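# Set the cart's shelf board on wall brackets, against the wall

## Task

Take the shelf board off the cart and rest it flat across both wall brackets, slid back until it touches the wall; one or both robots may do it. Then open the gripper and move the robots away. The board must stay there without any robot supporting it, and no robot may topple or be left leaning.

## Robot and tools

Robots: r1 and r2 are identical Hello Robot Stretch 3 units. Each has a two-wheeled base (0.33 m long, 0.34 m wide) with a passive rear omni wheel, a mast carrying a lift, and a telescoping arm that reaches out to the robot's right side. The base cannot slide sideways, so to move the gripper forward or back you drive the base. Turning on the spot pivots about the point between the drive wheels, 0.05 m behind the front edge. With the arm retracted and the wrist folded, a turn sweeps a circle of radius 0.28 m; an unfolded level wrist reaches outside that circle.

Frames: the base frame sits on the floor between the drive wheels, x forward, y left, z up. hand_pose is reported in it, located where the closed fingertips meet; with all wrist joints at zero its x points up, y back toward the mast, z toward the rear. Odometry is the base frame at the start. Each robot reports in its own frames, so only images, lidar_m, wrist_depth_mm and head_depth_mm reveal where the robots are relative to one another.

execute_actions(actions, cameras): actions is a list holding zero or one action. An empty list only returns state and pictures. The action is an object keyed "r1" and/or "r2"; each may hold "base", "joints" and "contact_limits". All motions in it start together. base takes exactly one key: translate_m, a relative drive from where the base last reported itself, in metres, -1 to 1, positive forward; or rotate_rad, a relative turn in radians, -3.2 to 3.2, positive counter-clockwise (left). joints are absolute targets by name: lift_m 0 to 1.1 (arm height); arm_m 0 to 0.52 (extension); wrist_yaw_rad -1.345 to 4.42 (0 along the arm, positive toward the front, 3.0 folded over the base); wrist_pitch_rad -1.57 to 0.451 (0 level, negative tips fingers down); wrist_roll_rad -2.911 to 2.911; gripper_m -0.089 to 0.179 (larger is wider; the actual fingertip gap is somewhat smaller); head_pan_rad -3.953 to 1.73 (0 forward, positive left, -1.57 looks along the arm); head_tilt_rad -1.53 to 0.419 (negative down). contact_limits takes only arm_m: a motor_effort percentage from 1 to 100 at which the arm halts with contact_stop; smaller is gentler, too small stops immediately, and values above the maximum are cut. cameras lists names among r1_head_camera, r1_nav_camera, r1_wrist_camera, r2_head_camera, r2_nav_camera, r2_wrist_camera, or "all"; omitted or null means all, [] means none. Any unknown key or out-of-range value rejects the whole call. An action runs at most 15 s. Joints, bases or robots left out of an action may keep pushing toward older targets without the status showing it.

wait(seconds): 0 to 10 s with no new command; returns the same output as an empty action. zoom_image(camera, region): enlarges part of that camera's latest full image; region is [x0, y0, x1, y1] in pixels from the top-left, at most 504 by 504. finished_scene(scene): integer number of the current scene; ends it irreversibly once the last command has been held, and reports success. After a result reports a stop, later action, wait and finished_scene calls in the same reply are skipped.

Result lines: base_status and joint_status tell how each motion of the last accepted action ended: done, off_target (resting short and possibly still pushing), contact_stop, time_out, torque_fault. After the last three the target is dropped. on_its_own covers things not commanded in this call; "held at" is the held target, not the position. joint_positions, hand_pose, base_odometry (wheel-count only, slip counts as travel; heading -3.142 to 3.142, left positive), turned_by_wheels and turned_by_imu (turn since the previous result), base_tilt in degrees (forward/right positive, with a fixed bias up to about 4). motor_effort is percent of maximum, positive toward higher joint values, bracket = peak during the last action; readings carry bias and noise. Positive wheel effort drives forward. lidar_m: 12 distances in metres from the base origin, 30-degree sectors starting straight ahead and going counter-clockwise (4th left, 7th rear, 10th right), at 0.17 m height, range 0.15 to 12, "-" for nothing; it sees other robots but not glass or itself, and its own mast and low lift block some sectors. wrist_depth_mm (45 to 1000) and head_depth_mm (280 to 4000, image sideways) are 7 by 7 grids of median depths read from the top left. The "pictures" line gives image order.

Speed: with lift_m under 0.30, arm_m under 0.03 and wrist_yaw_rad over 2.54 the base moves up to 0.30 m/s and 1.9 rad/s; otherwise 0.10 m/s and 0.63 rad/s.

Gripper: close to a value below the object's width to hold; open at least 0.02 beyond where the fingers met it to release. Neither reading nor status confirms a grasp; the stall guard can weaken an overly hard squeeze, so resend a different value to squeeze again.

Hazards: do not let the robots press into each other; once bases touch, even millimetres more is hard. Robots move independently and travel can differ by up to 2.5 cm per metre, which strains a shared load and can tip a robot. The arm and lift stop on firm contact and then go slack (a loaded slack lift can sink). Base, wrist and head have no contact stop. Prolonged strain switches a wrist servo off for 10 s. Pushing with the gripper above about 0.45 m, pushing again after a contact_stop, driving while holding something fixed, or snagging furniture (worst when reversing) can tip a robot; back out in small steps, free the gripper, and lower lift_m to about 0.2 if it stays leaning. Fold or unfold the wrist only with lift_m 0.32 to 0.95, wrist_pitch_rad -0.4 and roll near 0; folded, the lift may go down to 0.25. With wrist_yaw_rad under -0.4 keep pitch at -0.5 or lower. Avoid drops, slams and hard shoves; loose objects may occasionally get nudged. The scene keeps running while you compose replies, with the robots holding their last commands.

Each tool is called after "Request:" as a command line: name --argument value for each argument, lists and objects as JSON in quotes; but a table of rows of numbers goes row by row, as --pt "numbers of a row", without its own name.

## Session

Request:
execute_actions --actions '[{"r1":{"joints":{"head_pan_rad":1.5,"head_tilt_rad":-0.3}},"r2":{"joints":{"head_pan_rad":1.5,"head_tilt_rad":-0.3}}}]' --cameras '["r1_head_camera","r1_nav_camera","r2_head_camera","r2_nav_camera"]'

Scene clock: 1.30 s.
r1.base_odometry: x=+0.000 y=+0.000 heading=+0.000 (m, m, rad; r1's odometry frame)
r1.turned_by_wheels: +0.000 (rad since the last result)
r1.turned_by_imu: +0.000 (rad since the last result)
r1.base_tilt: forward=-0.1 right=-1.7 (deg)
r1.lidar_m: 1.90 3.66 4.96 3.55 3.41 1.25 0.90 0.86 0.88 1.18 1.39 1.43
r1.head_depth_mm: - - - - 2932 2102 1633 / - - - - 2949 2103 1640 / - - - - 2916 2114 1634 / 3879 - - - 2985 2117 1632 / 3590 3780 3948 - 2915 2116 1646 / 3368 3492 3704 3818 2864 2119 1638 / 3200 3319 3382 3499 2888 2104 1630
r1.base_status: not commanded
r1.joint_positions: lift_m=+0.314 arm_m=-0.002 wrist_yaw_rad=+3.122 wrist_pitch_rad=-0.591 wrist_roll_rad=-0.001 gripper_m=+0.037 head_pan_rad=+1.493 head_tilt_rad=-0.296
r1.joint_status: all done
r1.motor_effort: left_wheel=+0(0) right_wheel=+0(1) lift_m=+28(28) arm_m=+0(0) wrist_yaw_rad=+0(0) wrist_pitch_rad=+4(4) wrist_roll_rad=+0(0) gripper_m=+0(0) head_pan_rad=+5(51) head_tilt_rad=-2(28) (%)
r1.hand_pose: x=-0.0174 y=+0.0568 z=+0.2898 quat_wxyz=(+0.213, +0.678, +0.200, +0.675) (m; r1's base frame)
r1.wrist_depth_mm: - - - - - - - / - 992 - 953 933 935 916 / 797 785 - 766 760 741 742 / 664 653 652 631 627 621 615 / 555 560 563 556 554 531 519 / 484 - - - - 467 464 / 444 - - - 408 416 411
r2.base_odometry: x=+0.000 y=+0.000 heading=+0.000 (m, m, rad; r2's odometry frame)
r2.turned_by_wheels: +0.000 (rad since the last result)
r2.turned_by_imu: +0.000 (rad since the last result)
r2.base_tilt: forward=-0.4 right=-1.1 (deg)
r2.lidar_m: 1.60 2.47 7.33 4.13 3.34 1.89 0.93 0.76 0.75 0.82 1.27 1.46
r2.head_depth_mm: 3963 - - - 2905 2081 1594 / 3960 - - - 2941 2081 1616 / 3876 - - - 2964 2078 1606 / 3900 - - - 3048 2103 1619 / 3802 - - - 3011 2109 1614 / 3821 - - - 3014 2131 1621 / 3789 - - - 3051 2134 1627
r2.base_status: not commanded
r2.joint_positions: lift_m=+0.494 arm_m=+0.001 wrist_yaw_rad=+3.045 wrist_pitch_rad=-0.472 wrist_roll_rad=-0.014 gripper_m=+0.037 head_pan_rad=+1.493 head_tilt_rad=-0.296
r2.joint_status: all done
r2.motor_effort: left_wheel=+0(0) right_wheel=+0(0) lift_m=+28(27) arm_m=+0(0) wrist_yaw_rad=+0(0) wrist_pitch_rad=+6(6) wrist_roll_rad=+0(0) gripper_m=+0(1) head_pan_rad=+3(36) head_tilt_rad=-2(14) (%)
r2.hand_pose: x=-0.0003 y=+0.0705 z=+0.4942 quat_wxyz=(+0.198, +0.689, +0.134, +0.684) (m; r2's base frame)
r2.wrist_depth_mm: - - - - - - - / - - - - - - - / - - - - - - - / - - - - - - - / 812 840 - 867 888 886 914 / 701 708 - 733 763 761 780 / 610 632 628 638 632 664 669
pictures: r1_head_camera (sideways: a quarter turn clockwise sets it upright), r1_nav_camera (sideways: a quarter turn counterclockwise sets it upright), r2_head_camera (sideways: a quarter turn clockwise sets it upright), r2_nav_camera (sideways: a quarter turn counterclockwise sets it upright)
Images, in order (width x height): r1_head_camera 896x504, r1_nav_camera 672x504, r2_head_camera 896x504, r2_nav_camera 672x504.

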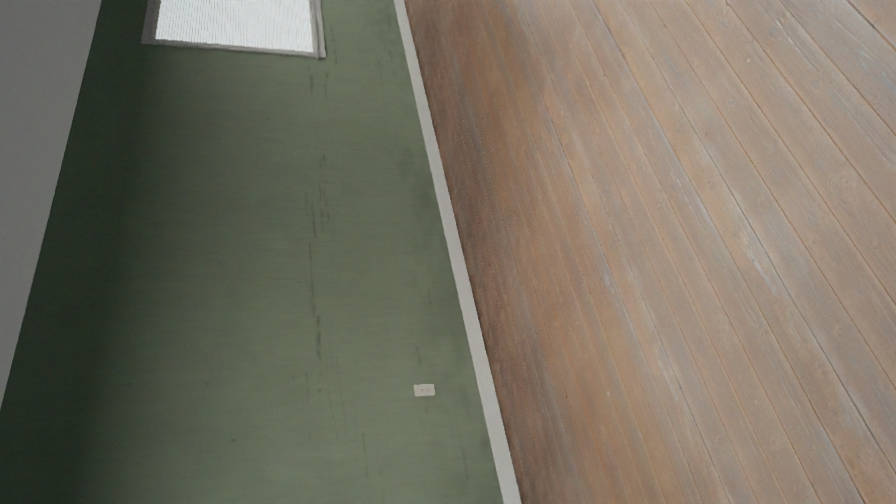

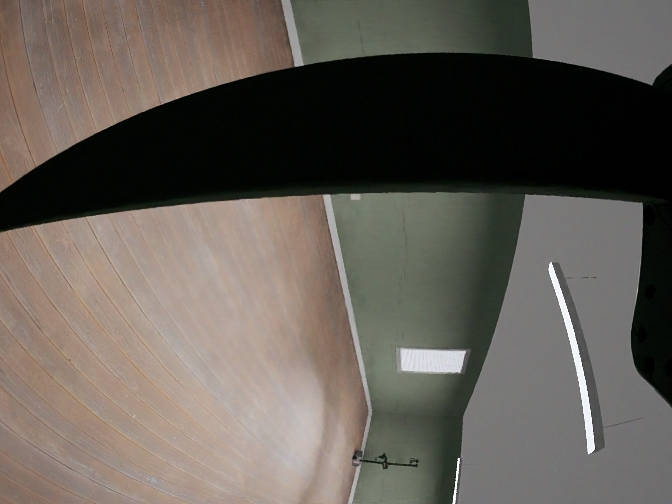

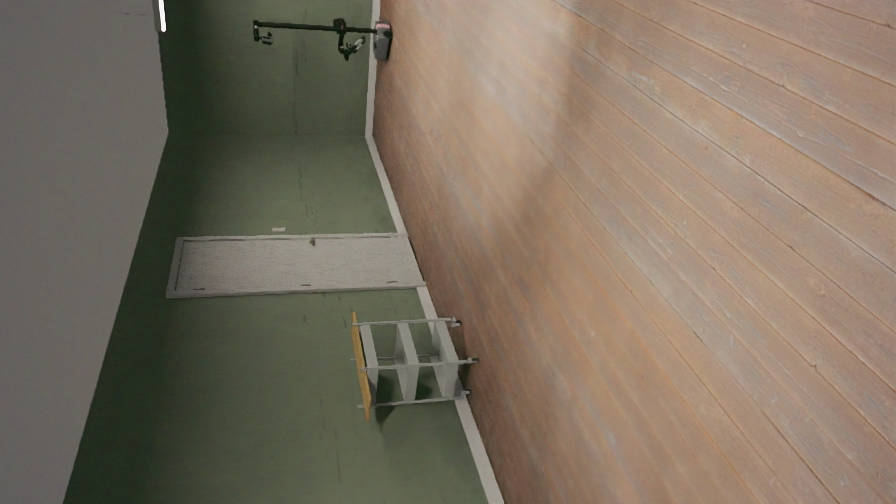

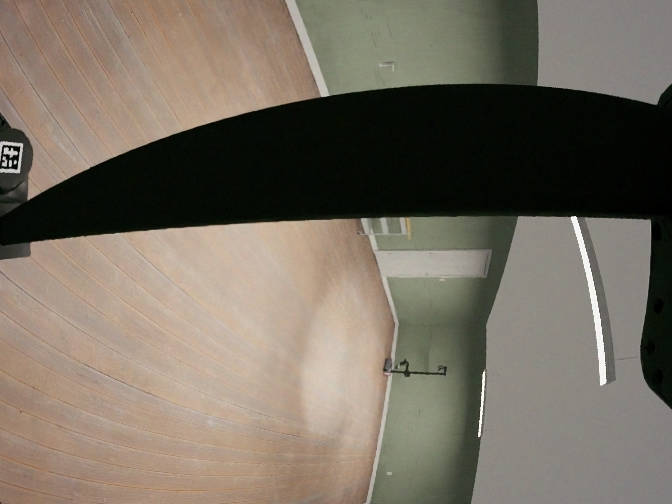

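Request:
execute_actions --actions '[{"r1":{"base":{"rotate_rad":0.37},"joints":{"lift_m":0.27,"head_pan_rad":-0.5,"head_tilt_rad":-0.2}},"r2":{"base":{"rotate_rad":-1.52},"joints":{"lift_m":0.27,"head_pan_rad":-3.0}}}]' --cameras '[]'

Request:
execute_actions --actions '[{"r1":{"base":{"translate_m":1.0}},"r2":{"base":{"translate_m":-1.0}}}]' --cameras '[]'

Request:
execute_actions --actions '[{"r1":{"base":{"translate_m":1.0}},"r2":{"base":{"translate_m":-1.0}}}]' --cameras '["r1_head_camera","r1_nav_camera","r2_head_camera","r2_nav_camera"]'

Scene clock: 5.73 s.
r1.base_odometry: x=+0.000 y=+0.000 heading=+0.370 (m, m, rad; r1's odometry frame)
r1.turned_by_wheels: +0.370 (rad since the last result)
r1.turned_by_imu: +0.370 (rad since the last result)
r1.base_tilt: forward=-0.2 right=-1.7 (deg)
r1.lidar_m: 3.21 6.02 3.76 3.36 1.52 0.96 0.86 0.86 1.04 1.39 1.40 1.69
r1.head_depth_mm: 1415 1447 1484 1528 1563 1603 1648 / 1542 1577 1622 1652 1719 1765 1757 / 1668 1738 1787 1832 1899 1968 1830 / 1866 1918 1979 2034 2121 2174 1809 / 2068 2112 2206 2263 2357 2315 1801 / 2329 2429 2506 2608 2713 2392 1819 / 2671 2813 2979 3083 3120 2414 1805
r1.base_status: done
r1.joint_positions: lift_m=+0.270 arm_m=-0.002 wrist_yaw_rad=+3.122 wrist_pitch_rad=-0.591 wrist_roll_rad=-0.001 gripper_m=+0.037 head_pan_rad=-0.493 head_tilt_rad=-0.211
r1.joint_status: all done
r1.motor_effort: left_wheel=-2(11) right_wheel=+1(8) lift_m=+23(24) arm_m=+0(1) wrist_yaw_rad=-1(0) wrist_pitch_rad=+5(5) wrist_roll_rad=+0(1) gripper_m=+0(0) head_pan_rad=-4(53) head_tilt_rad=+7(19) (%)
r1.hand_pose: x=-0.0174 y=+0.0567 z=+0.2461 quat_wxyz=(+0.213, +0.678, +0.200, +0.675) (m; r1's base frame)
r1.wrist_depth_mm: - - - - - - - / 933 903 - 855 830 828 831 / 720 707 - 688 677 659 663 / 595 583 568 573 553 563 548 / 507 521 - - 482 480 473 / 452 - - - - 420 412 / - - - - 372 369 368
r2.base_odometry: x=+0.000 y=+0.000 heading=-1.520 (m, m, rad; r2's odometry frame)
r2.turned_by_wheels: -1.520 (rad since the last result)
r2.turned_by_imu: -1.501 (rad since the last result)
r2.base_tilt: forward=-0.4 right=-1.0 (deg)
r2.lidar_m: 0.84 1.38 1.46 1.64 2.68 7.38 3.95 3.33 1.67 0.90 0.75 0.75
r2.head_depth_mm: 3943 - - - 2912 2072 1596 / 3908 - - - 2995 2074 1613 / 3868 - - - 2966 2091 1617 / 3868 - - - 2993 2103 1609 / 3620 3857 - - 3044 2117 1618 / 3386 3582 3732 3859 3041 2129 1631 / 3132 3347 3441 3566 3062 2135 1632
r2.base_status: done
r2.joint_positions: lift_m=+0.270 arm_m=+0.001 wrist_yaw_rad=+3.045 wrist_pitch_rad=-0.473 wrist_roll_rad=-0.014 gripper_m=+0.037 head_pan_rad=-2.993 head_tilt_rad=-0.297
r2.joint_status: all done
r2.motor_effort: left_wheel=+3(14) right_wheel=-2(6) lift_m=+24(23) arm_m=+0(0) wrist_yaw_rad=+0(0) wrist_pitch_rad=+7(7) wrist_roll_rad=+0(0) gripper_m=+1(0) head_pan_rad=-2(33) head_tilt_rad=-1(0) (%)
r2.hand_pose: x=-0.0003 y=+0.0703 z=+0.2706 quat_wxyz=(+0.198, +0.689, +0.134, +0.684) (m; r2's base frame)
r2.wrist_depth_mm: - - - - - - - / - - - - - - - / 790 809 844 854 888 892 932 / 641 647 662 673 682 696 715 / 538 542 - 558 570 574 578 / 464 - - - 484 485 494 / - - - - 405 420 426
pictures: none
No camera images: the call's "cameras" was empty. Leave "cameras" out to get every camera's image.

Scene clock: 10.67 s.
r1.base_odometry: x=+0.932 y=+0.361 heading=+0.370 (m, m, rad; r1's odometry frame)
r1.turned_by_wheels: +0.000 (rad since the last result)
r1.turned_by_imu: +0.004 (rad since the last result)
r1.base_tilt: forward=-0.2 right=-1.7 (deg)
r1.lidar_m: 2.66 5.48 3.96 3.56 3.27 2.05 1.84 1.85 1.34 1.20 1.21 1.44
r1.head_depth_mm: 1211 1234 1267 1294 1323 1355 1402 / 1312 1340 1386 1430 1464 1510 1548 / 1436 1478 1517 1569 1625 1660 1690 / 1599 1626 1689 1742 1819 1861 1799 / 1805 1852 1917 2027 2094 2141 1826 / 2026 2122 2204 2297 2417 2350 1821 / 2361 2496 2607 2655 2774 2405 1806
r1.base_status: done
r1.joint_positions: lift_m=+0.270 arm_m=-0.002 wrist_yaw_rad=+3.122 wrist_pitch_rad=-0.591 wrist_roll_rad=-0.001 gripper_m=+0.037 head_pan_rad=-0.493 head_tilt_rad=-0.210
r1.joint_status: not commanded
r1.motor_effort: left_wheel=-2(10) right_wheel=+1(7) lift_m=+23(23) arm_m=+0(1) wrist_yaw_rad=+0(1) wrist_pitch_rad=+5(5) wrist_roll_rad=+0(0) gripper_m=-1(0) head_pan_rad=-4(3) head_tilt_rad=+7(7) (%)
r1.hand_pose: x=-0.0174 y=+0.0567 z=+0.2461 quat_wxyz=(+0.213, +0.678, +0.200, +0.675) (m; r1's base frame)
r1.wrist_depth_mm: - - - - - - - / 931 890 - 870 848 830 805 / 716 710 - 687 686 672 659 / 589 589 581 574 560 557 550 / 506 515 - - 478 477 475 / 448 - - - - 418 412 / - - - - 370 370 369
r2.base_odometry: x=-0.051 y=+0.999 heading=-1.520 (m, m, rad; r2's odometry frame)
r2.turned_by_wheels: +0.000 (rad since the last result)
r2.turned_by_imu: -0.005 (rad since the last result)
r2.base_tilt: forward=-0.4 right=-1.1 (deg)
r2.lidar_m: 1.67 2.12 2.12 2.38 3.87 6.01 3.18 2.65 2.64 1.80 1.50 1.50
r2.head_depth_mm: - - - - 2912 2071 1596 / 3813 - - - 2951 2076 1607 / 3551 3763 3896 3952 2966 2089 1611 / 3216 3401 3534 3678 2976 2080 1617 / 2953 3081 3244 3373 3018 2112 1616 / 2757 2834 2992 3062 3038 2119 1624 / 2561 2638 2731 2819 2856 2111 1634
r2.base_status: done
r2.joint_positions: lift_m=+0.270 arm_m=+0.001 wrist_yaw_rad=+3.045 wrist_pitch_rad=-0.473 wrist_roll_rad=-0.014 gripper_m=+0.037 head_pan_rad=-2.993 head_tilt_rad=-0.297
r2.joint_status: not commanded
r2.motor_effort: left_wheel=+4(9) right_wheel=-2(7) lift_m=+24(25) arm_m=+0(0) wrist_yaw_rad=+0(0) wrist_pitch_rad=+7(7) wrist_roll_rad=+0(0) gripper_m=+0(1) head_pan_rad=-2(2) head_tilt_rad=-1(0) (%)
r2.hand_pose: x=-0.0003 y=+0.0703 z=+0.2705 quat_wxyz=(+0.198, +0.689, +0.134, +0.684) (m; r2's base frame)
r2.wrist_depth_mm: - - - - - - - / - - - - - - - / 788 791 833 853 880 902 914 / 635 648 664 673 696 699 717 / 530 534 - 552 573 569 583 / 470 - - - 486 484 496 / - - - - 407 421 424
pictures: none
No camera images: the call's "cameras" was empty. Leave "cameras" out to get every camera's image.

Scene clock: 15.60 s.
r1.base_odometry: x=+1.865 y=+0.723 heading=+0.370 (m, m, rad; r1's odometry frame)
r1.turned_by_wheels: +0.000 (rad since the last result)
r1.turned_by_imu: +0.004 (rad since the last result)
r1.base_tilt: forward=-0.1 right=-1.7 (deg)
r1.lidar_m: 1.67 3.66 4.16 3.74 3.74 3.12 2.82 1.81 1.13 1.00 1.01 1.25
r1.head_depth_mm: 1038 1059 1093 1118 1144 1175 1208 / 1129 1154 1195 1225 1257 1296 1331 / 1241 1271 1309 1336 1398 1436 1479 / 1371 1412 1467 1502 1562 1608 1650 / 1537 1594 1656 1728 1768 1861 1803 / 1736 1807 1887 1961 1936 2011 1799 / 1970 2098 2193 2260 1788 1959 1761
r1.base_status: done
r1.joint_positions: lift_m=+0.270 arm_m=-0.002 wrist_yaw_rad=+3.122 wrist_pitch_rad=-0.591 wrist_roll_rad=-0.001 gripper_m=+0.037 head_pan_rad=-0.493 head_tilt_rad=-0.210
r1.joint_status: not commanded
r1.motor_effort: left_wheel=-2(10) right_wheel=+1(8) lift_m=+23(23) arm_m=+0(0) wrist_yaw_rad=-1(0) wrist_pitch_rad=+5(5) wrist_roll_rad=+0(0) gripper_m=-1(0) head_pan_rad=-3(4) head_tilt_rad=+7(6) (%)
r1.hand_pose: x=-0.0174 y=+0.0567 z=+0.2461 quat_wxyz=(+0.213, +0.678, +0.200, +0.675) (m; r1's base frame)
r1.wrist_depth_mm: - - - - - - - / 920 874 - 855 844 858 810 / 722 712 - 681 683 664 662 / 585 579 574 562 564 554 555 / 503 527 - - 485 474 470 / 452 - - - - 417 413 / - - - - 373 370 366
r2.base_odometry: x=-0.102 y=+1.997 heading=-1.520 (m, m, rad; r2's odometry frame)
r2.turned_by_wheels: +0.000 (rad since the last result)
r2.turned_by_imu: -0.005 (rad since the last result)
r2.base_tilt: forward=-0.5 right=-1.1 (deg)
r2.lidar_m: 2.50 2.79 2.77 3.10 4.97 4.46 2.29 2.00 1.99 2.22 2.25 2.24
r2.head_depth_mm: 3273 3509 3724 3998 2919 2062 1598 / 2980 3138 3327 3470 2785 2088 1607 / 2688 2807 2929 2747 2663 2095 1615 / 2443 2562 2632 2708 2782 2092 1607 / 2227 2326 2418 2510 2599 2103 1620 / 2052 2140 2213 2315 2411 2132 1629 / 1915 1976 2035 2126 2202 2132 1638
r2.base_status: done
r2.joint_positions: lift_m=+0.270 arm_m=+0.001 wrist_yaw_rad=+3.045 wrist_pitch_rad=-0.473 wrist_roll_rad=-0.014 gripper_m=+0.037 head_pan_rad=-2.993 head_tilt_rad=-0.298
r2.joint_status: not commanded
r2.motor_effort: left_wheel=+4(9) right_wheel=-2(7) lift_m=+25(25) arm_m=+0(0) wrist_yaw_rad=+0(0) wrist_pitch_rad=+7(7) wrist_roll_rad=+0(0) gripper_m=+0(0) head_pan_rad=-2(2) head_tilt_rad=-1(1) (%)
r2.hand_pose: x=-0.0003 y=+0.0703 z=+0.2705 quat_wxyz=(+0.198, +0.689, +0.134, +0.684) (m; r2's base frame)
r2.wrist_depth_mm: - - - - - - - / - - - - - - - / 784 804 838 868 879 915 941 / 630 644 670 674 692 710 711 / 521 543 - 558 573 568 579 / 463 - - - 486 485 489 / - - - - 404 419 428
pictures: r1_head_camera (sideways: a quarter turn clockwise sets it upright), r1_nav_camera (sideways: a quarter turn counterclockwise sets it upright), r2_head_camera (sideways: a quarter turn clockwise sets it upright), r2_nav_camera (sideways: a quarter turn counterclockwise sets it upright)
Images, in order (width x height): r1_head_camera 896x504, r1_nav_camera 672x504, r2_head_camera 896x504, r2_nav_camera 672x504.

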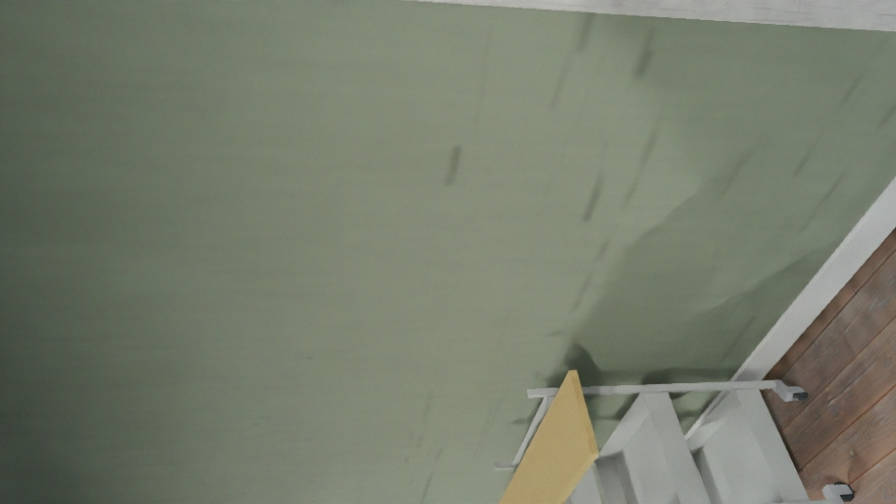

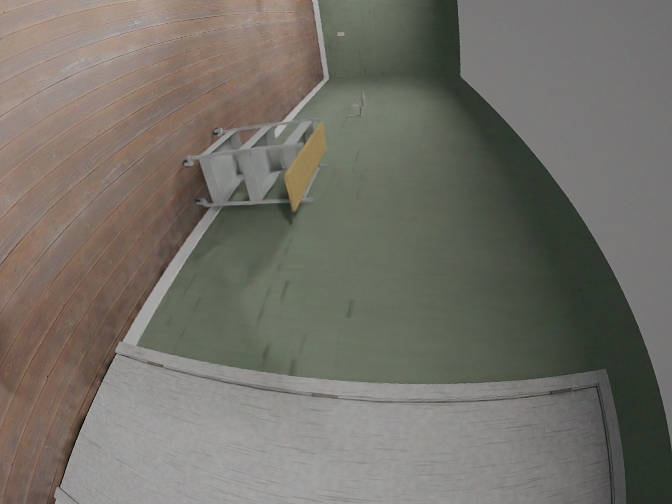

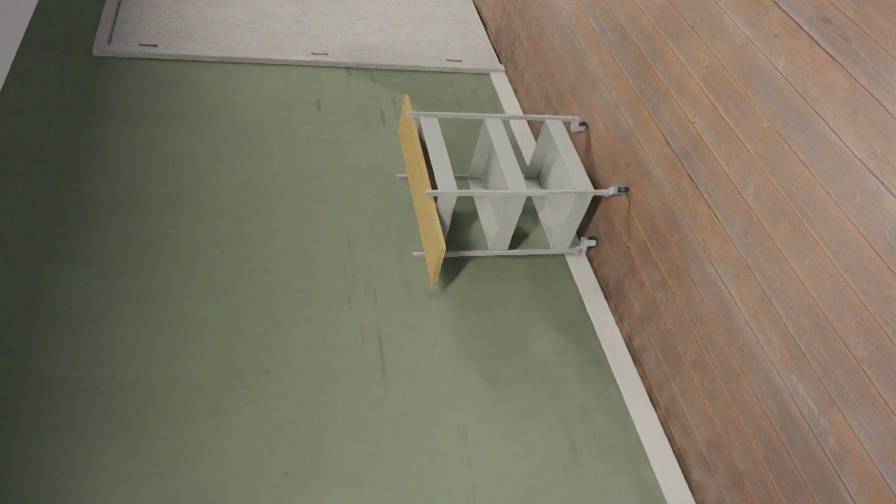

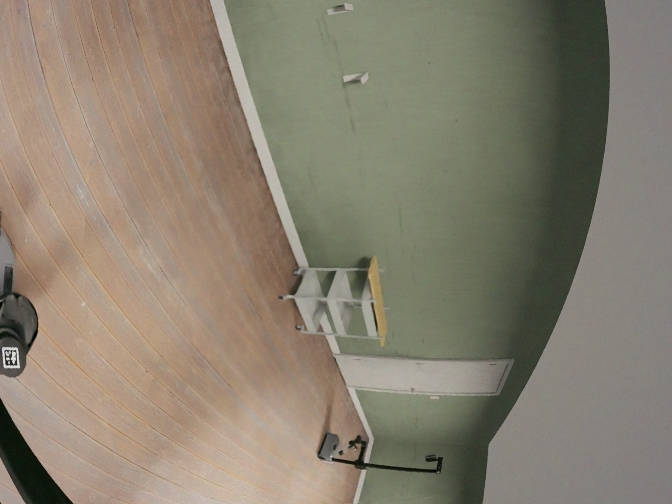

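Request:
execute_actions --actions '[{"r1":{"base":{"rotate_rad":0.2}},"r2":{"base":{"rotate_rad":-0.11}}}]' --cameras '[]'

Request:
execute_actions --actions '[{"r1":{"base":{"translate_m":1.0}},"r2":{"base":{"translate_m":-1.0}}}]' --cameras '[]'

Request:
execute_actions --actions '[{"r1":{"base":{"translate_m":0.25}},"r2":{"base":{"translate_m":-0.6}}}]' --cameras '[]'

Request:
execute_actions --actions '[{"r1":{"joints":{"lift_m":0.65,"wrist_pitch_rad":-0.4,"head_pan_rad":-1.3,"head_tilt_rad":-0.4}},"r2":{"base":{"rotate_rad":-0.68},"joints":{"lift_m":0.65,"wrist_pitch_rad":-0.4,"head_pan_rad":-1.8,"head_tilt_rad":-0.4}}}]' --cameras '[]'

Request:
execute_actions --actions '[{"r1":{"joints":{"wrist_yaw_rad":0}},"r2":{"joints":{"wrist_yaw_rad":0}}}]' --cameras '["r1_head_camera","r1_nav_camera","r2_head_camera","r2_nav_camera"]'

Scene clock: 17.43 s.
r1.base_odometry: x=+1.865 y=+0.723 heading=+0.570 (m, m, rad; r1's odometry frame)
r1.turned_by_wheels: +0.200 (rad since the last result)
r1.turned_by_imu: +0.199 (rad since the last result)
r1.base_tilt: forward=-0.1 right=-1.7 (deg)
r1.lidar_m: 3.70 3.69 3.87 3.74 3.89 2.92 2.82 1.43 1.03 1.00 1.05 1.48
r1.head_depth_mm: 1220 1251 1283 1307 1342 1362 1402 / 1365 1401 1443 1485 1519 1545 1588 / 1564 1609 1652 1692 1742 1789 1750 / 1807 1865 1915 1985 1951 1987 1812 / 2158 2230 2324 2418 1966 1970 1818 / 2611 2789 2916 3051 2062 2098 1793 / 3149 3737 3969 - 3618 2405 1808
r1.base_status: done
r1.joint_positions: lift_m=+0.270 arm_m=-0.002 wrist_yaw_rad=+3.122 wrist_pitch_rad=-0.591 wrist_roll_rad=-0.001 gripper_m=+0.037 head_pan_rad=-0.493 head_tilt_rad=-0.210
r1.joint_status: not commanded
r1.motor_effort: left_wheel=-2(13) right_wheel=+1(8) lift_m=+23(23) arm_m=+0(1) wrist_yaw_rad=+0(0) wrist_pitch_rad=+5(5) wrist_roll_rad=+0(0) gripper_m=+0(0) head_pan_rad=-4(3) head_tilt_rad=+7(7) (%)
r1.hand_pose: x=-0.0174 y=+0.0567 z=+0.2461 quat_wxyz=(+0.213, +0.678, +0.200, +0.675) (m; r1's base frame)
r1.wrist_depth_mm: - - - - - - - / 915 896 - 846 848 824 808 / 713 704 - 676 688 664 667 / 588 585 577 566 560 554 543 / 506 524 - - 480 479 474 / 447 - - - - 414 415 / - - - - 370 370 370
r2.base_odometry: x=-0.102 y=+1.997 heading=-1.630 (m, m, rad; r2's odometry frame)
r2.turned_by_wheels: -0.110 (rad since the last result)
r2.turned_by_imu: -0.108 (rad since the last result)
r2.base_tilt: forward=-0.5 right=-1.1 (deg)
r2.lidar_m: 2.39 2.82 2.78 2.96 4.33 3.77 2.29 2.02 1.99 2.12 2.28 2.24
r2.head_depth_mm: 3983 - - - 2922 2076 1599 / 3435 3688 3912 - 2952 2073 1609 / 3064 3239 3440 3562 2859 2077 1606 / 2718 2856 3031 2826 2713 2100 1612 / 2454 2551 2643 2683 2776 2116 1624 / 2229 2299 2383 2462 2536 2107 1629 / 2047 2112 2179 2242 2336 2128 1626
r2.base_status: done
r2.joint_positions: lift_m=+0.270 arm_m=+0.001 wrist_yaw_rad=+3.045 wrist_pitch_rad=-0.473 wrist_roll_rad=-0.014 gripper_m=+0.037 head_pan_rad=-2.993 head_tilt_rad=-0.298
r2.joint_status: not commanded
r2.motor_effort: left_wheel=+3(13) right_wheel=-2(6) lift_m=+24(25) arm_m=-1(0) wrist_yaw_rad=-1(0) wrist_pitch_rad=+7(7) wrist_roll_rad=+0(0) gripper_m=+1(0) head_pan_rad=-2(2) head_tilt_rad=+0(1) (%)
r2.hand_pose: x=-0.0003 y=+0.0703 z=+0.2705 quat_wxyz=(+0.198, +0.689, +0.134, +0.684) (m; r2's base frame)
r2.wrist_depth_mm: - - - - - - - / - - - - - - - / 782 812 852 867 888 918 928 / 625 654 659 683 689 710 718 / 531 538 - 559 573 575 590 / 466 - - - 485 490 492 / - - - - 404 424 424
pictures: none
No camera images: the call's "cameras" was empty. Leave "cameras" out to get every camera's image.

Scene clock: 22.37 s.
r1.base_odometry: x=+2.707 y=+1.262 heading=+0.570 (m, m, rad; r1's odometry frame)
r1.turned_by_wheels: +0.000 (rad since the last result)
r1.turned_by_imu: +0.004 (rad since the last result)
r1.base_tilt: forward=-0.1 right=-1.7 (deg)
r1.lidar_m: 1.77 5.16 3.85 3.72 3.89 3.94 3.81 1.43 1.07 1.04 0.82 0.87
r1.head_depth_mm: 1255 1273 1303 1333 1370 1041 875 / 1405 1431 1462 1509 1498 1084 1148 / 1600 1643 1679 1731 1674 1191 1269 / 1865 1917 1976 2041 2128 2155 1681 / 2217 2274 2403 2471 2607 2416 1795 / 2707 2810 3007 3171 3182 2389 1792 / 3174 3855 - - 3610 2388 1827
r1.base_status: done
r1.joint_positions: lift_m=+0.270 arm_m=-0.002 wrist_yaw_rad=+3.122 wrist_pitch_rad=-0.591 wrist_roll_rad=-0.001 gripper_m=+0.037 head_pan_rad=-0.493 head_tilt_rad=-0.210
r1.joint_status: not commanded
r1.motor_effort: left_wheel=-2(10) right_wheel=+1(6) lift_m=+23(23) arm_m=+0(0) wrist_yaw_rad=+0(0) wrist_pitch_rad=+5(5) wrist_roll_rad=+0(0) gripper_m=+0(0) head_pan_rad=-3(4) head_tilt_rad=+7(6) (%)
r1.hand_pose: x=-0.0174 y=+0.0567 z=+0.2461 quat_wxyz=(+0.213, +0.678, +0.200, +0.675) (m; r1's base frame)
r1.wrist_depth_mm: - - - - - - - / 930 886 - 853 835 832 788 / 712 717 - 689 670 667 656 / 591 588 584 571 558 559 548 / 509 521 - - 479 476 472 / 446 - - - - 418 414 / - - - - 373 372 366
r2.base_odometry: x=-0.043 y=+2.996 heading=-1.629 (m, m, rad; r2's odometry frame)
r2.turned_by_wheels: +0.000 (rad since the last result)
r2.turned_by_imu: -0.005 (rad since the last result)
r2.base_tilt: forward=-0.5 right=-1.1 (deg)
r2.lidar_m: 3.26 3.40 3.34 3.56 5.19 1.87 1.31 1.33 1.42 1.51 2.19 3.06
r2.head_depth_mm: 2941 3127 3367 3694 2902 2078 1601 / 2515 2609 2778 2958 2913 2081 1602 / 2208 2308 2429 2541 2635 2101 1597 / 1948 2034 2144 2142 1785 1869 1614 / 1747 1826 1889 1948 1669 1675 1574 / 1587 1643 1696 1761 1716 1810 1627 / 1454 1502 1541 1616 1633 1714 1639
r2.base_status: done
r2.joint_positions: lift_m=+0.270 arm_m=+0.001 wrist_yaw_rad=+3.045 wrist_pitch_rad=-0.473 wrist_roll_rad=-0.014 gripper_m=+0.037 head_pan_rad=-2.993 head_tilt_rad=-0.298
r2.joint_status: not commanded
r2.motor_effort: left_wheel=+3(9) right_wheel=-1(8) lift_m=+25(25) arm_m=+0(1) wrist_yaw_rad=+0(0) wrist_pitch_rad=+7(7) wrist_roll_rad=+0(0) gripper_m=+0(0) head_pan_rad=-2(2) head_tilt_rad=+0(2) (%)
r2.hand_pose: x=-0.0003 y=+0.0703 z=+0.2705 quat_wxyz=(+0.198, +0.689, +0.134, +0.684) (m; r2's base frame)
r2.wrist_depth_mm: - - - - - - - / - - - - - - - / 794 810 860 850 902 909 931 / 640 644 664 669 685 700 716 / 525 537 - 559 562 577 588 / 466 - - - 492 485 494 / - - - - 400 419 427
pictures: none
No camera images: the call's "cameras" was empty. Leave "cameras" out to get every camera's image.

Scene clock: 25.93 s.
r1.base_odometry: x=+2.918 y=+1.397 heading=+0.569 (m, m, rad; r1's odometry frame)
r1.turned_by_wheels: +0.000 (rad since the last result)
r1.turned_by_imu: +0.001 (rad since the last result)
r1.base_tilt: forward=-0.1 right=-1.7 (deg)
r1.lidar_m: 0.98 4.93 3.85 3.71 3.89 4.20 3.81 1.43 1.08 1.05 0.67 0.89
r1.head_depth_mm: 1263 1288 1311 1340 1368 1043 893 / 1412 1439 1493 1520 1550 1084 1122 / 1613 1638 1699 1746 1794 1848 1761 / 1848 1943 1991 2053 2126 2189 1811 / 2226 2316 2445 2492 2615 2430 1820 / 2703 2869 3015 3163 3159 2406 1809 / 3136 3840 - - 3561 2374 1793
r1.base_status: done
r1.joint_positions: lift_m=+0.270 arm_m=-0.002 wrist_yaw_rad=+3.122 wrist_pitch_rad=-0.591 wrist_roll_rad=-0.001 gripper_m=+0.037 head_pan_rad=-0.493 head_tilt_rad=-0.210
r1.joint_status: not commanded
r1.motor_effort: left_wheel=-2(10) right_wheel=+1(6) lift_m=+23(23) arm_m=+0(1) wrist_yaw_rad=+0(0) wrist_pitch_rad=+5(5) wrist_roll_rad=+0(0) gripper_m=-1(0) head_pan_rad=-4(4) head_tilt_rad=+6(7) (%)
r1.hand_pose: x=-0.0174 y=+0.0567 z=+0.2461 quat_wxyz=(+0.213, +0.678, +0.200, +0.675) (m; r1's base frame)
r1.wrist_depth_mm: - - - - - - - / 907 895 - 874 865 834 816 / 717 719 - 685 685 658 651 / 584 583 578 569 567 553 545 / 505 519 - - 484 476 466 / 449 - - - - 420 419 / - - - - 367 371 364
r2.base_odometry: x=-0.008 y=+3.595 heading=-1.629 (m, m, rad; r2's odometry frame)
r2.turned_by_wheels: +0.000 (rad since the last result)
r2.turned_by_imu: -0.003 (rad since the last result)
r2.base_tilt: forward=-0.5 right=-1.1 (deg)
r2.lidar_m: 3.78 3.75 3.67 3.89 5.30 1.09 0.86 0.74 1.09 1.15 1.67 3.55
r2.head_depth_mm: 2226 2379 2518 2740 2777 2057 1596 / 1886 2011 2118 2232 2381 2082 1601 / 1678 1761 1846 1949 2055 2014 1606 / 1490 1550 1619 1697 1270 1183 1249 / 1327 1383 1439 1490 1274 1080 1162 / 1210 1251 1299 1342 1339 986 1095 / 1108 1143 1177 1211 1248 943 1063
r2.base_status: done
r2.joint_positions: lift_m=+0.270 arm_m=+0.001 wrist_yaw_rad=+3.045 wrist_pitch_rad=-0.473 wrist_roll_rad=-0.014 gripper_m=+0.037 head_pan_rad=-2.993 head_tilt_rad=-0.298
r2.joint_status: not commanded
r2.motor_effort: left_wheel=+2(9) right_wheel=-2(7) lift_m=+25(25) arm_m=-1(1) wrist_yaw_rad=+0(0) wrist_pitch_rad=+7(7) wrist_roll_rad=+0(0) gripper_m=+0(0) head_pan_rad=-2(2) head_tilt_rad=+0(1) (%)
r2.hand_pose: x=-0.0003 y=+0.0703 z=+0.2705 quat_wxyz=(+0.198, +0.689, +0.134, +0.684) (m; r2's base frame)
r2.wrist_depth_mm: - - - - - - - / - - - - - - - / 802 817 838 849 901 896 914 / 640 642 666 684 691 714 727 / 530 537 - 556 568 575 583 / 469 - - - 489 478 490 / - - - - 402 423 423
pictures: none
No camera images: the call's "cameras" was empty. Leave "cameras" out to get every camera's image.

Scene clock: 30.23 s.
r1.base_odometry: x=+2.918 y=+1.397 heading=+0.569 (m, m, rad; r1's odometry frame)
r1.turned_by_wheels: +0.000 (rad since the last result)
r1.turned_by_imu: +0.001 (rad since the last result)
r1.base_tilt: forward=-0.1 right=-1.7 (deg)
r1.lidar_m: 1.06 4.92 3.84 3.71 3.88 4.20 3.82 1.44 1.08 1.05 0.67 0.89
r1.head_depth_mm: 858 906 956 1022 1096 1176 1269 / 879 930 981 1047 1131 1210 1316 / 893 946 1012 1077 1135 1234 1357 / 919 970 1032 1102 1160 883 1380 / 934 999 1062 1134 1087 1155 1241 / 954 1018 1092 1162 1039 845 1010 / 978 1047 1123 1206 1033 877 1034
r1.base_status: not commanded
r1.joint_positions: lift_m=+0.650 arm_m=-0.002 wrist_yaw_rad=+3.122 wrist_pitch_rad=-0.420 wrist_roll_rad=-0.001 gripper_m=+0.037 head_pan_rad=-1.293 head_tilt_rad=-0.395
r1.joint_status: all done
r1.motor_effort: left_wheel=-2(2) right_wheel=+0(1) lift_m=+34(38) arm_m=+0(1) wrist_yaw_rad=+1(0) wrist_pitch_rad=+8(9) wrist_roll_rad=+0(0) gripper_m=+0(0) head_pan_rad=-4(49) head_tilt_rad=-3(24) (%)
r1.hand_pose: x=-0.0169 y=+0.0815 z=+0.6621 quat_wxyz=(+0.154, +0.692, +0.141, +0.691) (m; r1's base frame)
r1.wrist_depth_mm: - - - - - - - / - - - - - - - / - - - - - - - / - - - - - - - / - - - - - - - / - 992 - 983 991 950 948 / 880 865 834 862 826 820 808
r2.base_odometry: x=-0.008 y=+3.595 heading=-2.309 (m, m, rad; r2's odometry frame)
r2.turned_by_wheels: -0.680 (rad since the last result)
r2.turned_by_imu: -0.670 (rad since the last result)
r2.base_tilt: forward=-0.4 right=-1.1 (deg)
r2.lidar_m: 3.25 3.62 3.90 3.68 3.77 4.87 1.09 1.00 0.74 1.09 1.11 1.43
r2.head_depth_mm: 1102 1177 1270 1372 1089 1187 1213 / 1059 1126 1213 1306 1054 1147 1112 / 1018 1087 1167 1252 1047 1188 1240 / 983 1050 1115 1201 1053 1381 1433 / 951 1006 1072 1149 1205 1323 1408 / 919 975 1038 1104 1182 1270 1364 / 889 940 999 1064 1124 1214 1302
r2.base_status: done
r2.joint_positions: lift_m=+0.650 arm_m=+0.001 wrist_yaw_rad=+3.045 wrist_pitch_rad=-0.419 wrist_roll_rad=-0.014 gripper_m=+0.037 head_pan_rad=-1.807 head_tilt_rad=-0.396
r2.joint_status: all done
r2.motor_effort: left_wheel=+2(14) right_wheel=-2(6) lift_m=+31(33) arm_m=-1(0) wrist_yaw_rad=+0(0) wrist_pitch_rad=+9(11) wrist_roll_rad=+0(0) gripper_m=+1(0) head_pan_rad=+3(36) head_tilt_rad=+0(12) (%)
r2.hand_pose: x=+0.0004 y=+0.0775 z=+0.6623 quat_wxyz=(+0.180, +0.693, +0.115, +0.689) (m; r2's base frame)
r2.wrist_depth_mm: - - - - - - - / - - - - - - - / - - - - - - - / - - - - - - - / - - - - - - - / 930 943 - 955 - - - / 799 829 812 841 807 859 876
pictures: none
No camera images: the call's "cameras" was empty. Leave "cameras" out to get every camera's image.

Scene clock: 32.80 s.
r1.base_odometry: x=+2.918 y=+1.397 heading=+0.569 (m, m, rad; r1's odometry frame)
r1.turned_by_wheels: +0.000 (rad since the last result)
r1.turned_by_imu: +0.001 (rad since the last result)
r1.base_tilt: forward=-0.2 right=-1.7 (deg)
r1.lidar_m: 1.06 4.92 3.83 3.71 3.88 4.19 3.82 1.43 1.08 1.05 0.67 0.89
r1.head_depth_mm: 853 906 964 1022 1094 1181 1270 / 876 926 983 1047 1124 1204 1311 / 894 947 1010 1078 1135 1232 1354 / 913 970 1038 1107 1156 878 1378 / 935 992 1066 1139 1089 1150 1238 / 952 1017 1092 1170 1035 848 1007 / 984 1042 1116 1209 1039 875 1032
r1.base_status: not commanded
r1.joint_positions: lift_m=+0.650 arm_m=-0.002 wrist_yaw_rad=+0.002 wrist_pitch_rad=-0.420 wrist_roll_rad=-0.001 gripper_m=+0.037 head_pan_rad=-1.293 head_tilt_rad=-0.395
r1.joint_status: all done
r1.motor_effort: left_wheel=-2(2) right_wheel=+1(1) lift_m=+33(34) arm_m=+0(0) wrist_yaw_rad=-2(2) wrist_pitch_rad=+8(8) wrist_roll_rad=+0(0) gripper_m=-1(0) head_pan_rad=-3(4) head_tilt_rad=-3(3) (%)
r1.hand_pose: x=-0.0211 y=-0.3668 z=+0.6621 quat_wxyz=(+0.692, +0.148, -0.691, -0.147) (m; r1's base frame)
r1.wrist_depth_mm: 391 434 739 730 745 732 723 / 416 796 795 802 790 789 766 / 802 854 869 882 868 864 845 / 714 710 967 949 992 953 936 / 596 616 - - - - - / 820 820 924 - 976 947 956 / 735 672 822 843 813 817 809
r2.base_odometry: x=-0.008 y=+3.595 heading=-2.309 (m, m, rad; r2's odometry frame)
r2.turned_by_wheels: +0.000 (rad since the last result)
r2.turned_by_imu: +0.001 (rad since the last result)
r2.base_tilt: forward=-0.5 right=-1.1 (deg)
r2.lidar_m: 3.24 3.62 3.90 3.67 3.74 4.86 1.08 1.00 0.74 1.08 1.11 1.43
r2.head_depth_mm: 1102 1179 1275 1369 1084 1184 1209 / 1057 1128 1219 1307 1049 1146 1111 / 1021 1092 1165 1255 1049 1190 1244 / 986 1043 1118 1198 1049 1395 1432 / 955 1007 1079 1148 1204 1329 1408 / 923 970 1032 1102 1181 1273 1361 / 890 942 995 1062 1127 1217 1308
r2.base_status: not commanded
r2.joint_positions: lift_m=+0.650 arm_m=+0.001 wrist_yaw_rad=+0.003 wrist_pitch_rad=-0.419 wrist_roll_rad=-0.014 gripper_m=+0.037 head_pan_rad=-1.807 head_tilt_rad=-0.396
r2.joint_status: all done
r2.motor_effort: left_wheel=+3(3) right_wheel=-2(2) lift_m=+30(32) arm_m=+0(1) wrist_yaw_rad=-3(3) wrist_pitch_rad=+9(9) wrist_roll_rad=+0(0) gripper_m=+1(0) head_pan_rad=+3(3) head_tilt_rad=-2(2) (%)
r2.hand_pose: x=-0.0209 y=-0.3700 z=+0.6623 quat_wxyz=(+0.697, +0.149, -0.686, -0.145) (m; r2's base frame)
r2.wrist_depth_mm: 737 742 733 758 778 505 433 / 786 791 817 820 837 846 416 / 844 845 874 896 900 884 891 / 917 931 953 966 - 702 765 / - - - - - 574 570 / 907 959 - 980 876 826 829 / 798 828 785 827 815 751 768
pictures: r1_head_camera (sideways: a quarter turn clockwise sets it upright), r1_nav_camera (sideways: a quarter turn counterclockwise sets it upright), r2_head_camera (sideways: a quarter turn clockwise sets it upright), r2_nav_camera (sideways: a quarter turn counterclockwise sets it upright)
Images, in order (width x height): r1_head_camera 896x504, r1_nav_camera 672x504, r2_head_camera 896x504, r2_nav_camera 672x504.

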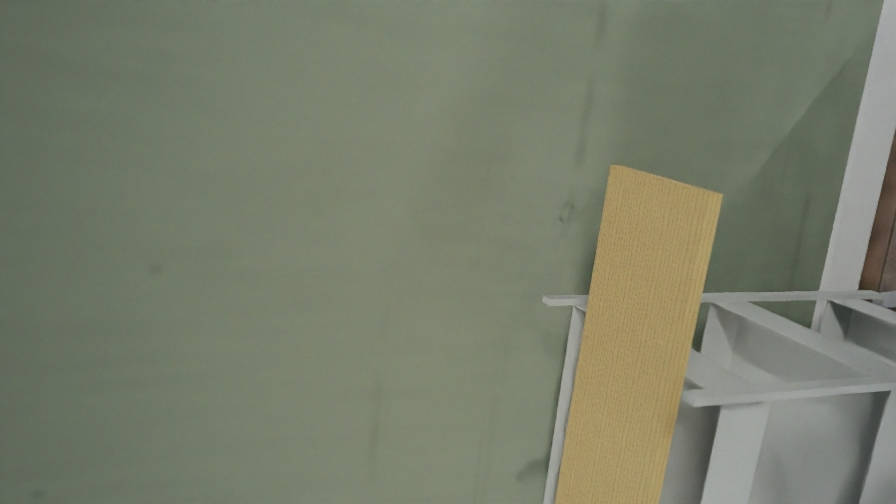

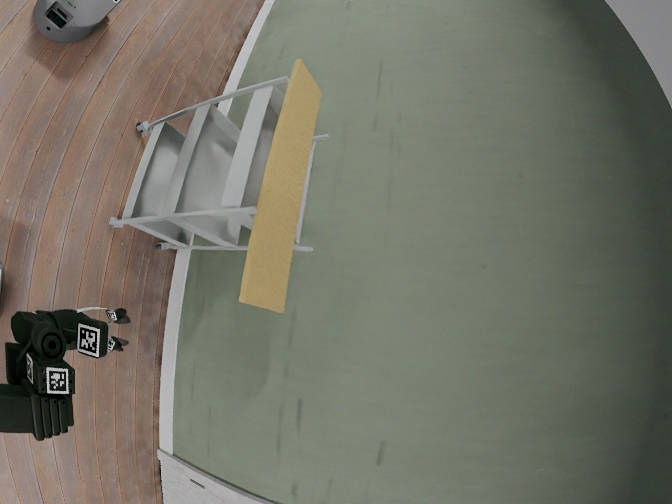

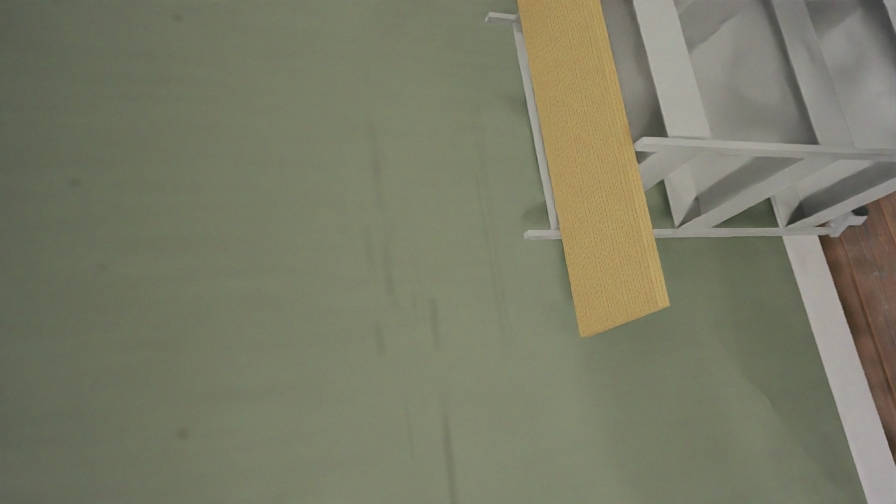

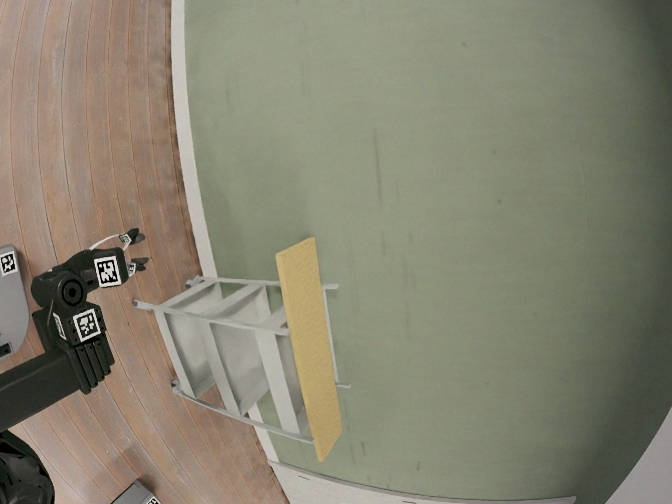

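Request:
execute_actions --actions '[{"r1":{"base":{"translate_m":0.2},"joints":{"wrist_pitch_rad":0,"wrist_roll_rad":1.57,"gripper_m":0.12,"lift_m":0.64,"arm_m":0.12,"head_pan_rad":-1.2}},"r2":{"base":{"translate_m":-0.2},"joints":{"wrist_pitch_rad":0,"wrist_roll_rad":1.57,"gripper_m":0.12,"lift_m":0.64,"arm_m":0.12,"head_pan_rad":-1.7}}}]' --cameras '["r1_head_camera","r1_wrist_camera","r2_head_camera","r2_wrist_camera"]'

Scene clock: 36.47 s.
r1.base_odometry: x=+3.086 y=+1.505 heading=+0.569 (m, m, rad; r1's odometry frame)
r1.turned_by_wheels: +0.000 (rad since the last result)
r1.turned_by_imu: +0.001 (rad since the last result)
r1.base_tilt: forward=-0.2 right=-1.7 (deg)
r1.lidar_m: 0.68 0.68 3.83 3.71 3.87 4.39 3.81 1.44 1.09 0.61 0.64 1.53
r1.head_depth_mm: 866 909 964 1023 1084 821 1272 / 889 941 1001 1060 1116 847 1305 / 911 969 1033 1106 1141 850 984 / 945 1001 1064 1136 1082 845 1012 / 971 1031 1107 1189 1042 881 1037 / 1006 1070 1146 1240 1039 935 1031 / 1039 1107 1189 1287 1037 924 1040
r1.base_status: done
r1.joint_positions: lift_m=+0.640 arm_m=+0.120 wrist_yaw_rad=+0.001 wrist_pitch_rad=-0.023 wrist_roll_rad=+1.568 gripper_m=+0.120 head_pan_rad=-1.207 head_tilt_rad=-0.395
r1.joint_status: all done
r1.motor_effort: left_wheel=-2(5) right_wheel=+0(4) lift_m=+22(27) arm_m=+4(2) wrist_yaw_rad=-1(2) wrist_pitch_rad=+9(10) wrist_roll_rad=+1(3) gripper_m=+1(97) head_pan_rad=+4(17) head_tilt_rad=-3(3) (%)
r1.hand_pose: x=-0.0211 y=-0.5203 z=+0.7487 quat_wxyz=(+0.002, +0.001, -1.000, -0.012) (m; r1's base frame)
r1.wrist_depth_mm: 639 644 637 657 654 656 662 / 642 653 658 673 667 675 678 / 663 673 678 680 689 702 706 / 683 683 693 693 705 714 727 / 694 706 720 593 733 596 634 / 719 722 734 416 736 - 398 / 749 753 755 333 302 279 287
r2.base_odometry: x=+0.126 y=+3.743 heading=-2.309 (m, m, rad; r2's odometry frame)
r2.turned_by_wheels: +0.000 (rad since the last result)
r2.turned_by_imu: +0.000 (rad since the last result)
r2.base_tilt: forward=-0.4 right=-1.1 (deg)
r2.lidar_m: 3.29 3.83 3.89 3.66 3.75 4.82 0.69 1.70 0.71 0.68 1.12 1.45
r2.head_depth_mm: 1045 1118 1205 1292 1046 1007 1110 / 1019 1087 1158 1251 1042 1006 1079 / 992 1058 1126 1213 1047 937 1051 / 964 1030 1097 1178 1047 940 1221 / 944 1000 1071 1139 1185 1325 1407 / 919 974 1033 1108 1167 1287 1369 / 901 954 1011 1080 1157 1237 1342
r2.base_status: done
r2.joint_positions: lift_m=+0.640 arm_m=+0.120 wrist_yaw_rad=+0.002 wrist_pitch_rad=-0.023 wrist_roll_rad=+1.570 gripper_m=+0.120 head_pan_rad=-1.707 head_tilt_rad=-0.396
r2.joint_status: all done
r2.motor_effort: left_wheel=+3(4) right_wheel=-1(6) lift_m=+25(25) arm_m=+3(3) wrist_yaw_rad=-3(2) wrist_pitch_rad=+11(10) wrist_roll_rad=+0(3) gripper_m=+1(93) head_pan_rad=+3(13) head_tilt_rad=-2(1) (%)
r2.hand_pose: x=-0.0209 y=-0.5203 z=+0.7487 quat_wxyz=(+0.001, +0.001, -1.000, -0.012) (m; r2's base frame)
r2.wrist_depth_mm: 702 711 708 369 730 608 415 / 701 711 712 305 310 568 411 / 704 716 727 727 739 754 655 / 715 713 733 740 746 755 756 / 719 737 743 737 759 771 768 / 720 - 742 748 771 771 783 / 732 734 749 756 788 796 784
pictures: r1_head_camera (sideways: a quarter turn clockwise sets it upright), r1_wrist_camera, r2_head_camera (sideways: a quarter turn clockwise sets it upright), r2_wrist_camera
Images, in order (width x height): r1_head_camera 896x504, r1_wrist_camera 644x364, r2_head_camera 896x504, r2_wrist_camera 644x364.

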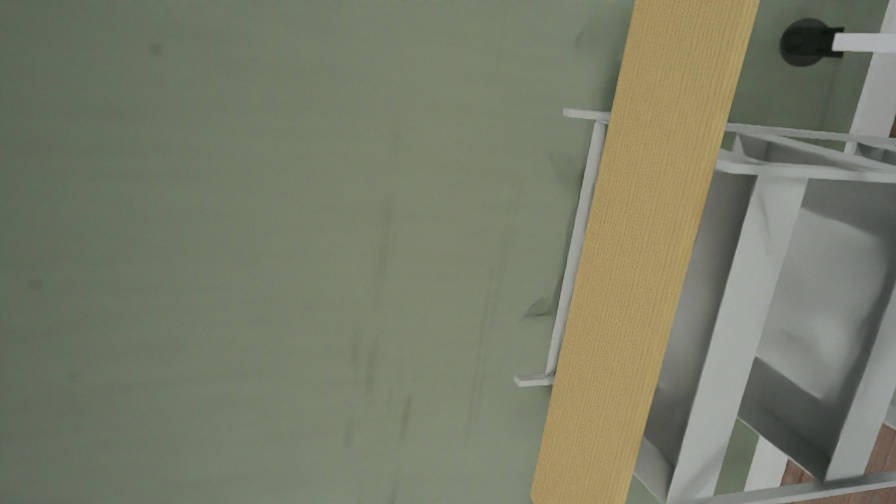

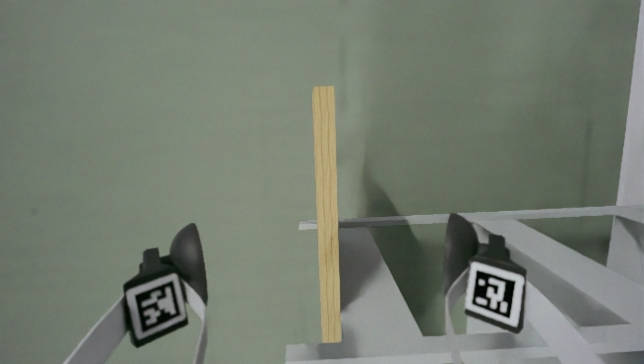

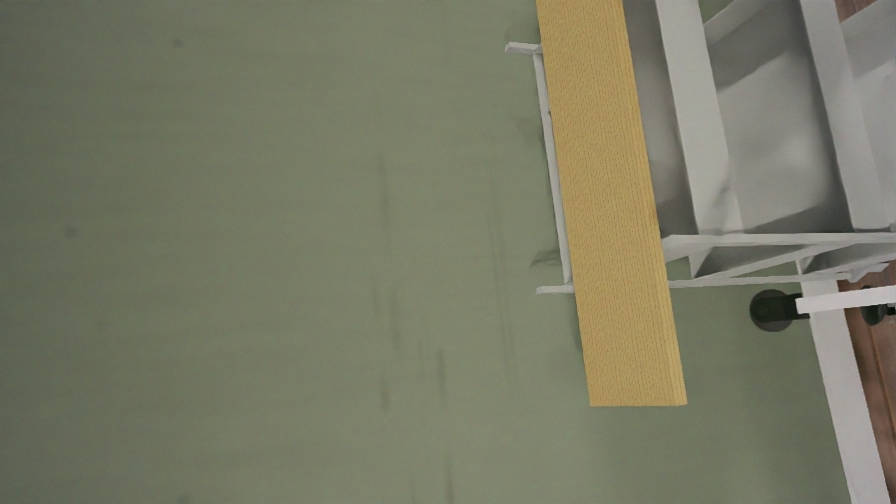

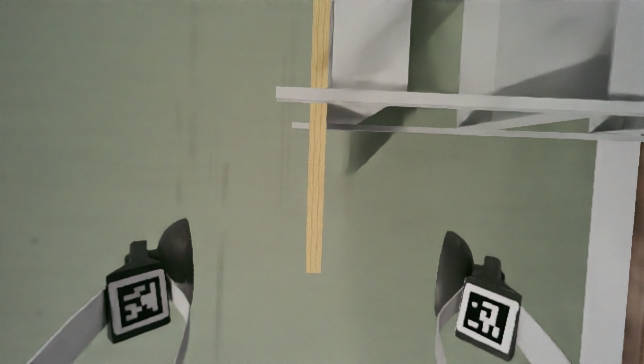

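Request:
execute_actions --actions '[{"r1":{"joints":{"arm_m":0.35}},"r2":{"base":{"translate_m":0.08}}}]' --cameras '["r1_head_camera","r1_wrist_camera"]'

Scene clock: 39.63 s.
r1.base_odometry: x=+3.086 y=+1.505 heading=+0.569 (m, m, rad; r1's odometry frame)
r1.turned_by_wheels: +0.000 (rad since the last result)
r1.turned_by_imu: +0.001 (rad since the last result)
r1.base_tilt: forward=-0.1 right=-1.7 (deg)
r1.lidar_m: 0.75 4.69 3.85 3.70 3.89 4.41 3.82 1.43 1.09 0.61 0.64 1.53
r1.head_depth_mm: 863 913 966 1024 1083 818 - / 887 941 1000 1058 1117 848 1316 / 916 968 1029 1097 1125 847 982 / 942 998 1068 1139 1081 848 1005 / 976 1035 1104 1183 1038 879 1033 / 1002 1067 1142 1231 1036 938 1043 / 1037 1106 1196 1281 1032 922 1040
r1.base_status: not commanded
r1.joint_positions: lift_m=+0.640 arm_m=+0.350 wrist_yaw_rad=+0.001 wrist_pitch_rad=-0.022 wrist_roll_rad=+1.569 gripper_m=+0.120 head_pan_rad=-1.207 head_tilt_rad=-0.395
r1.joint_status: all done
r1.motor_effort: left_wheel=-2(2) right_wheel=+0(1) lift_m=+22(22) arm_m=+2(3) wrist_yaw_rad=-2(1) wrist_pitch_rad=+8(9) wrist_roll_rad=+0(0) gripper_m=+0(1) head_pan_rad=+4(4) head_tilt_rad=-3(3) (%)
r1.hand_pose: x=-0.0211 y=-0.7503 z=+0.7489 quat_wxyz=(+0.002, +0.000, -1.000, -0.012) (m; r1's base frame)
r1.wrist_depth_mm: 417 415 423 77 68 433 442 / 423 428 437 90 436 449 454 / 441 445 446 107 452 465 467 / 450 454 457 133 465 477 482 / 466 471 472 174 279 486 488 / 475 472 500 254 363 - 373 / 486 500 507 505 260 515 388
r2.base_odometry: x=+0.073 y=+3.683 heading=-2.309 (m, m, rad; r2's odometry frame)
r2.turned_by_wheels: +0.000 (rad since the last result)
r2.turned_by_imu: +0.001 (rad since the last result)
r2.base_tilt: forward=-0.5 right=-1.0 (deg)
r2.lidar_m: 3.26 3.74 3.90 3.67 3.71 4.83 0.77 1.70 0.70 0.77 1.11 1.44
r2.head_depth_mm: 1037 1112 1192 1287 1043 1006 1108 / 1012 1082 1154 1249 1041 1007 1083 / 987 1049 1122 1204 1045 938 1071 / 964 1022 1092 1170 1051 1338 1387 / 938 996 1064 1128 1185 1313 1402 / 916 968 1030 1106 1176 1278 1362 / 894 944 1007 1074 1147 1238 1332
r2.base_status: done
r2.joint_positions: lift_m=+0.640 arm_m=+0.120 wrist_yaw_rad=+0.002 wrist_pitch_rad=-0.023 wrist_roll_rad=+1.570 gripper_m=+0.120 head_pan_rad=-1.707 head_tilt_rad=-0.396
r2.joint_status: not commanded
r2.motor_effort: left_wheel=+3(9) right_wheel=-1(3) lift_m=+23(25) arm_m=+3(3) wrist_yaw_rad=-1(2) wrist_pitch_rad=+11(11) wrist_roll_rad=+0(0) gripper_m=+1(1) head_pan_rad=+3(3) head_tilt_rad=-1(2) (%)
r2.hand_pose: x=-0.0209 y=-0.5203 z=+0.7487 quat_wxyz=(+0.001, +0.001, -1.000, -0.012) (m; r2's base frame)
r2.wrist_depth_mm: 703 691 702 392 388 529 364 / 703 706 721 722 747 629 642 / 705 715 709 728 745 732 742 / 710 707 720 732 733 748 748 / 706 721 725 734 743 757 762 / 731 - 733 746 742 775 756 / 737 735 754 751 760 776 763
pictures: r1_head_camera (sideways: a quarter turn clockwise sets it upright), r1_wrist_camera
Images, in order (width x height): r1_head_camera 896x504, r1_wrist_camera 644x364.

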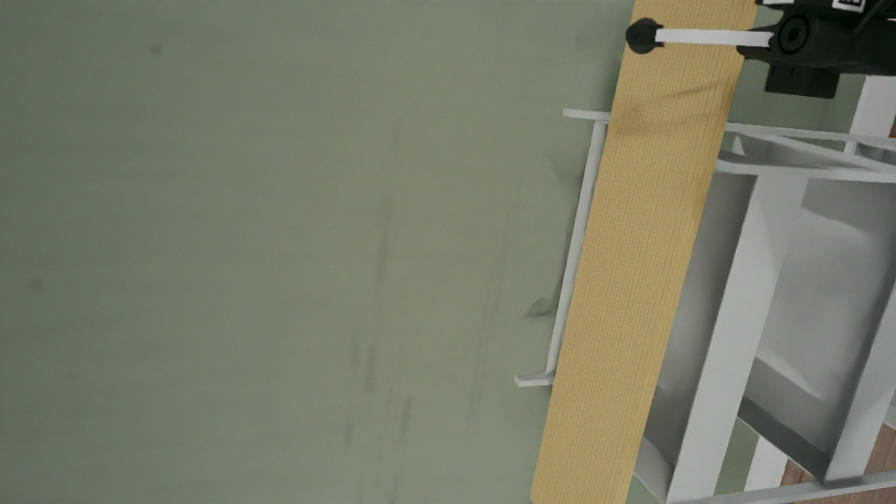

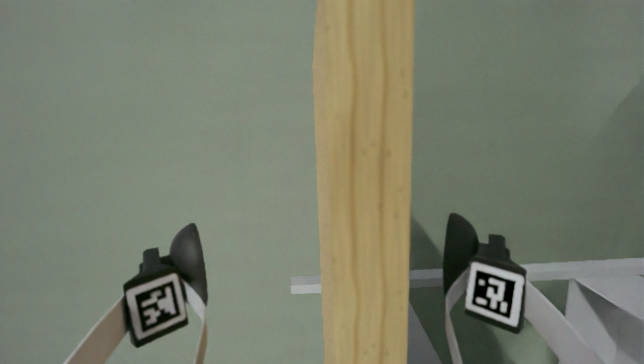

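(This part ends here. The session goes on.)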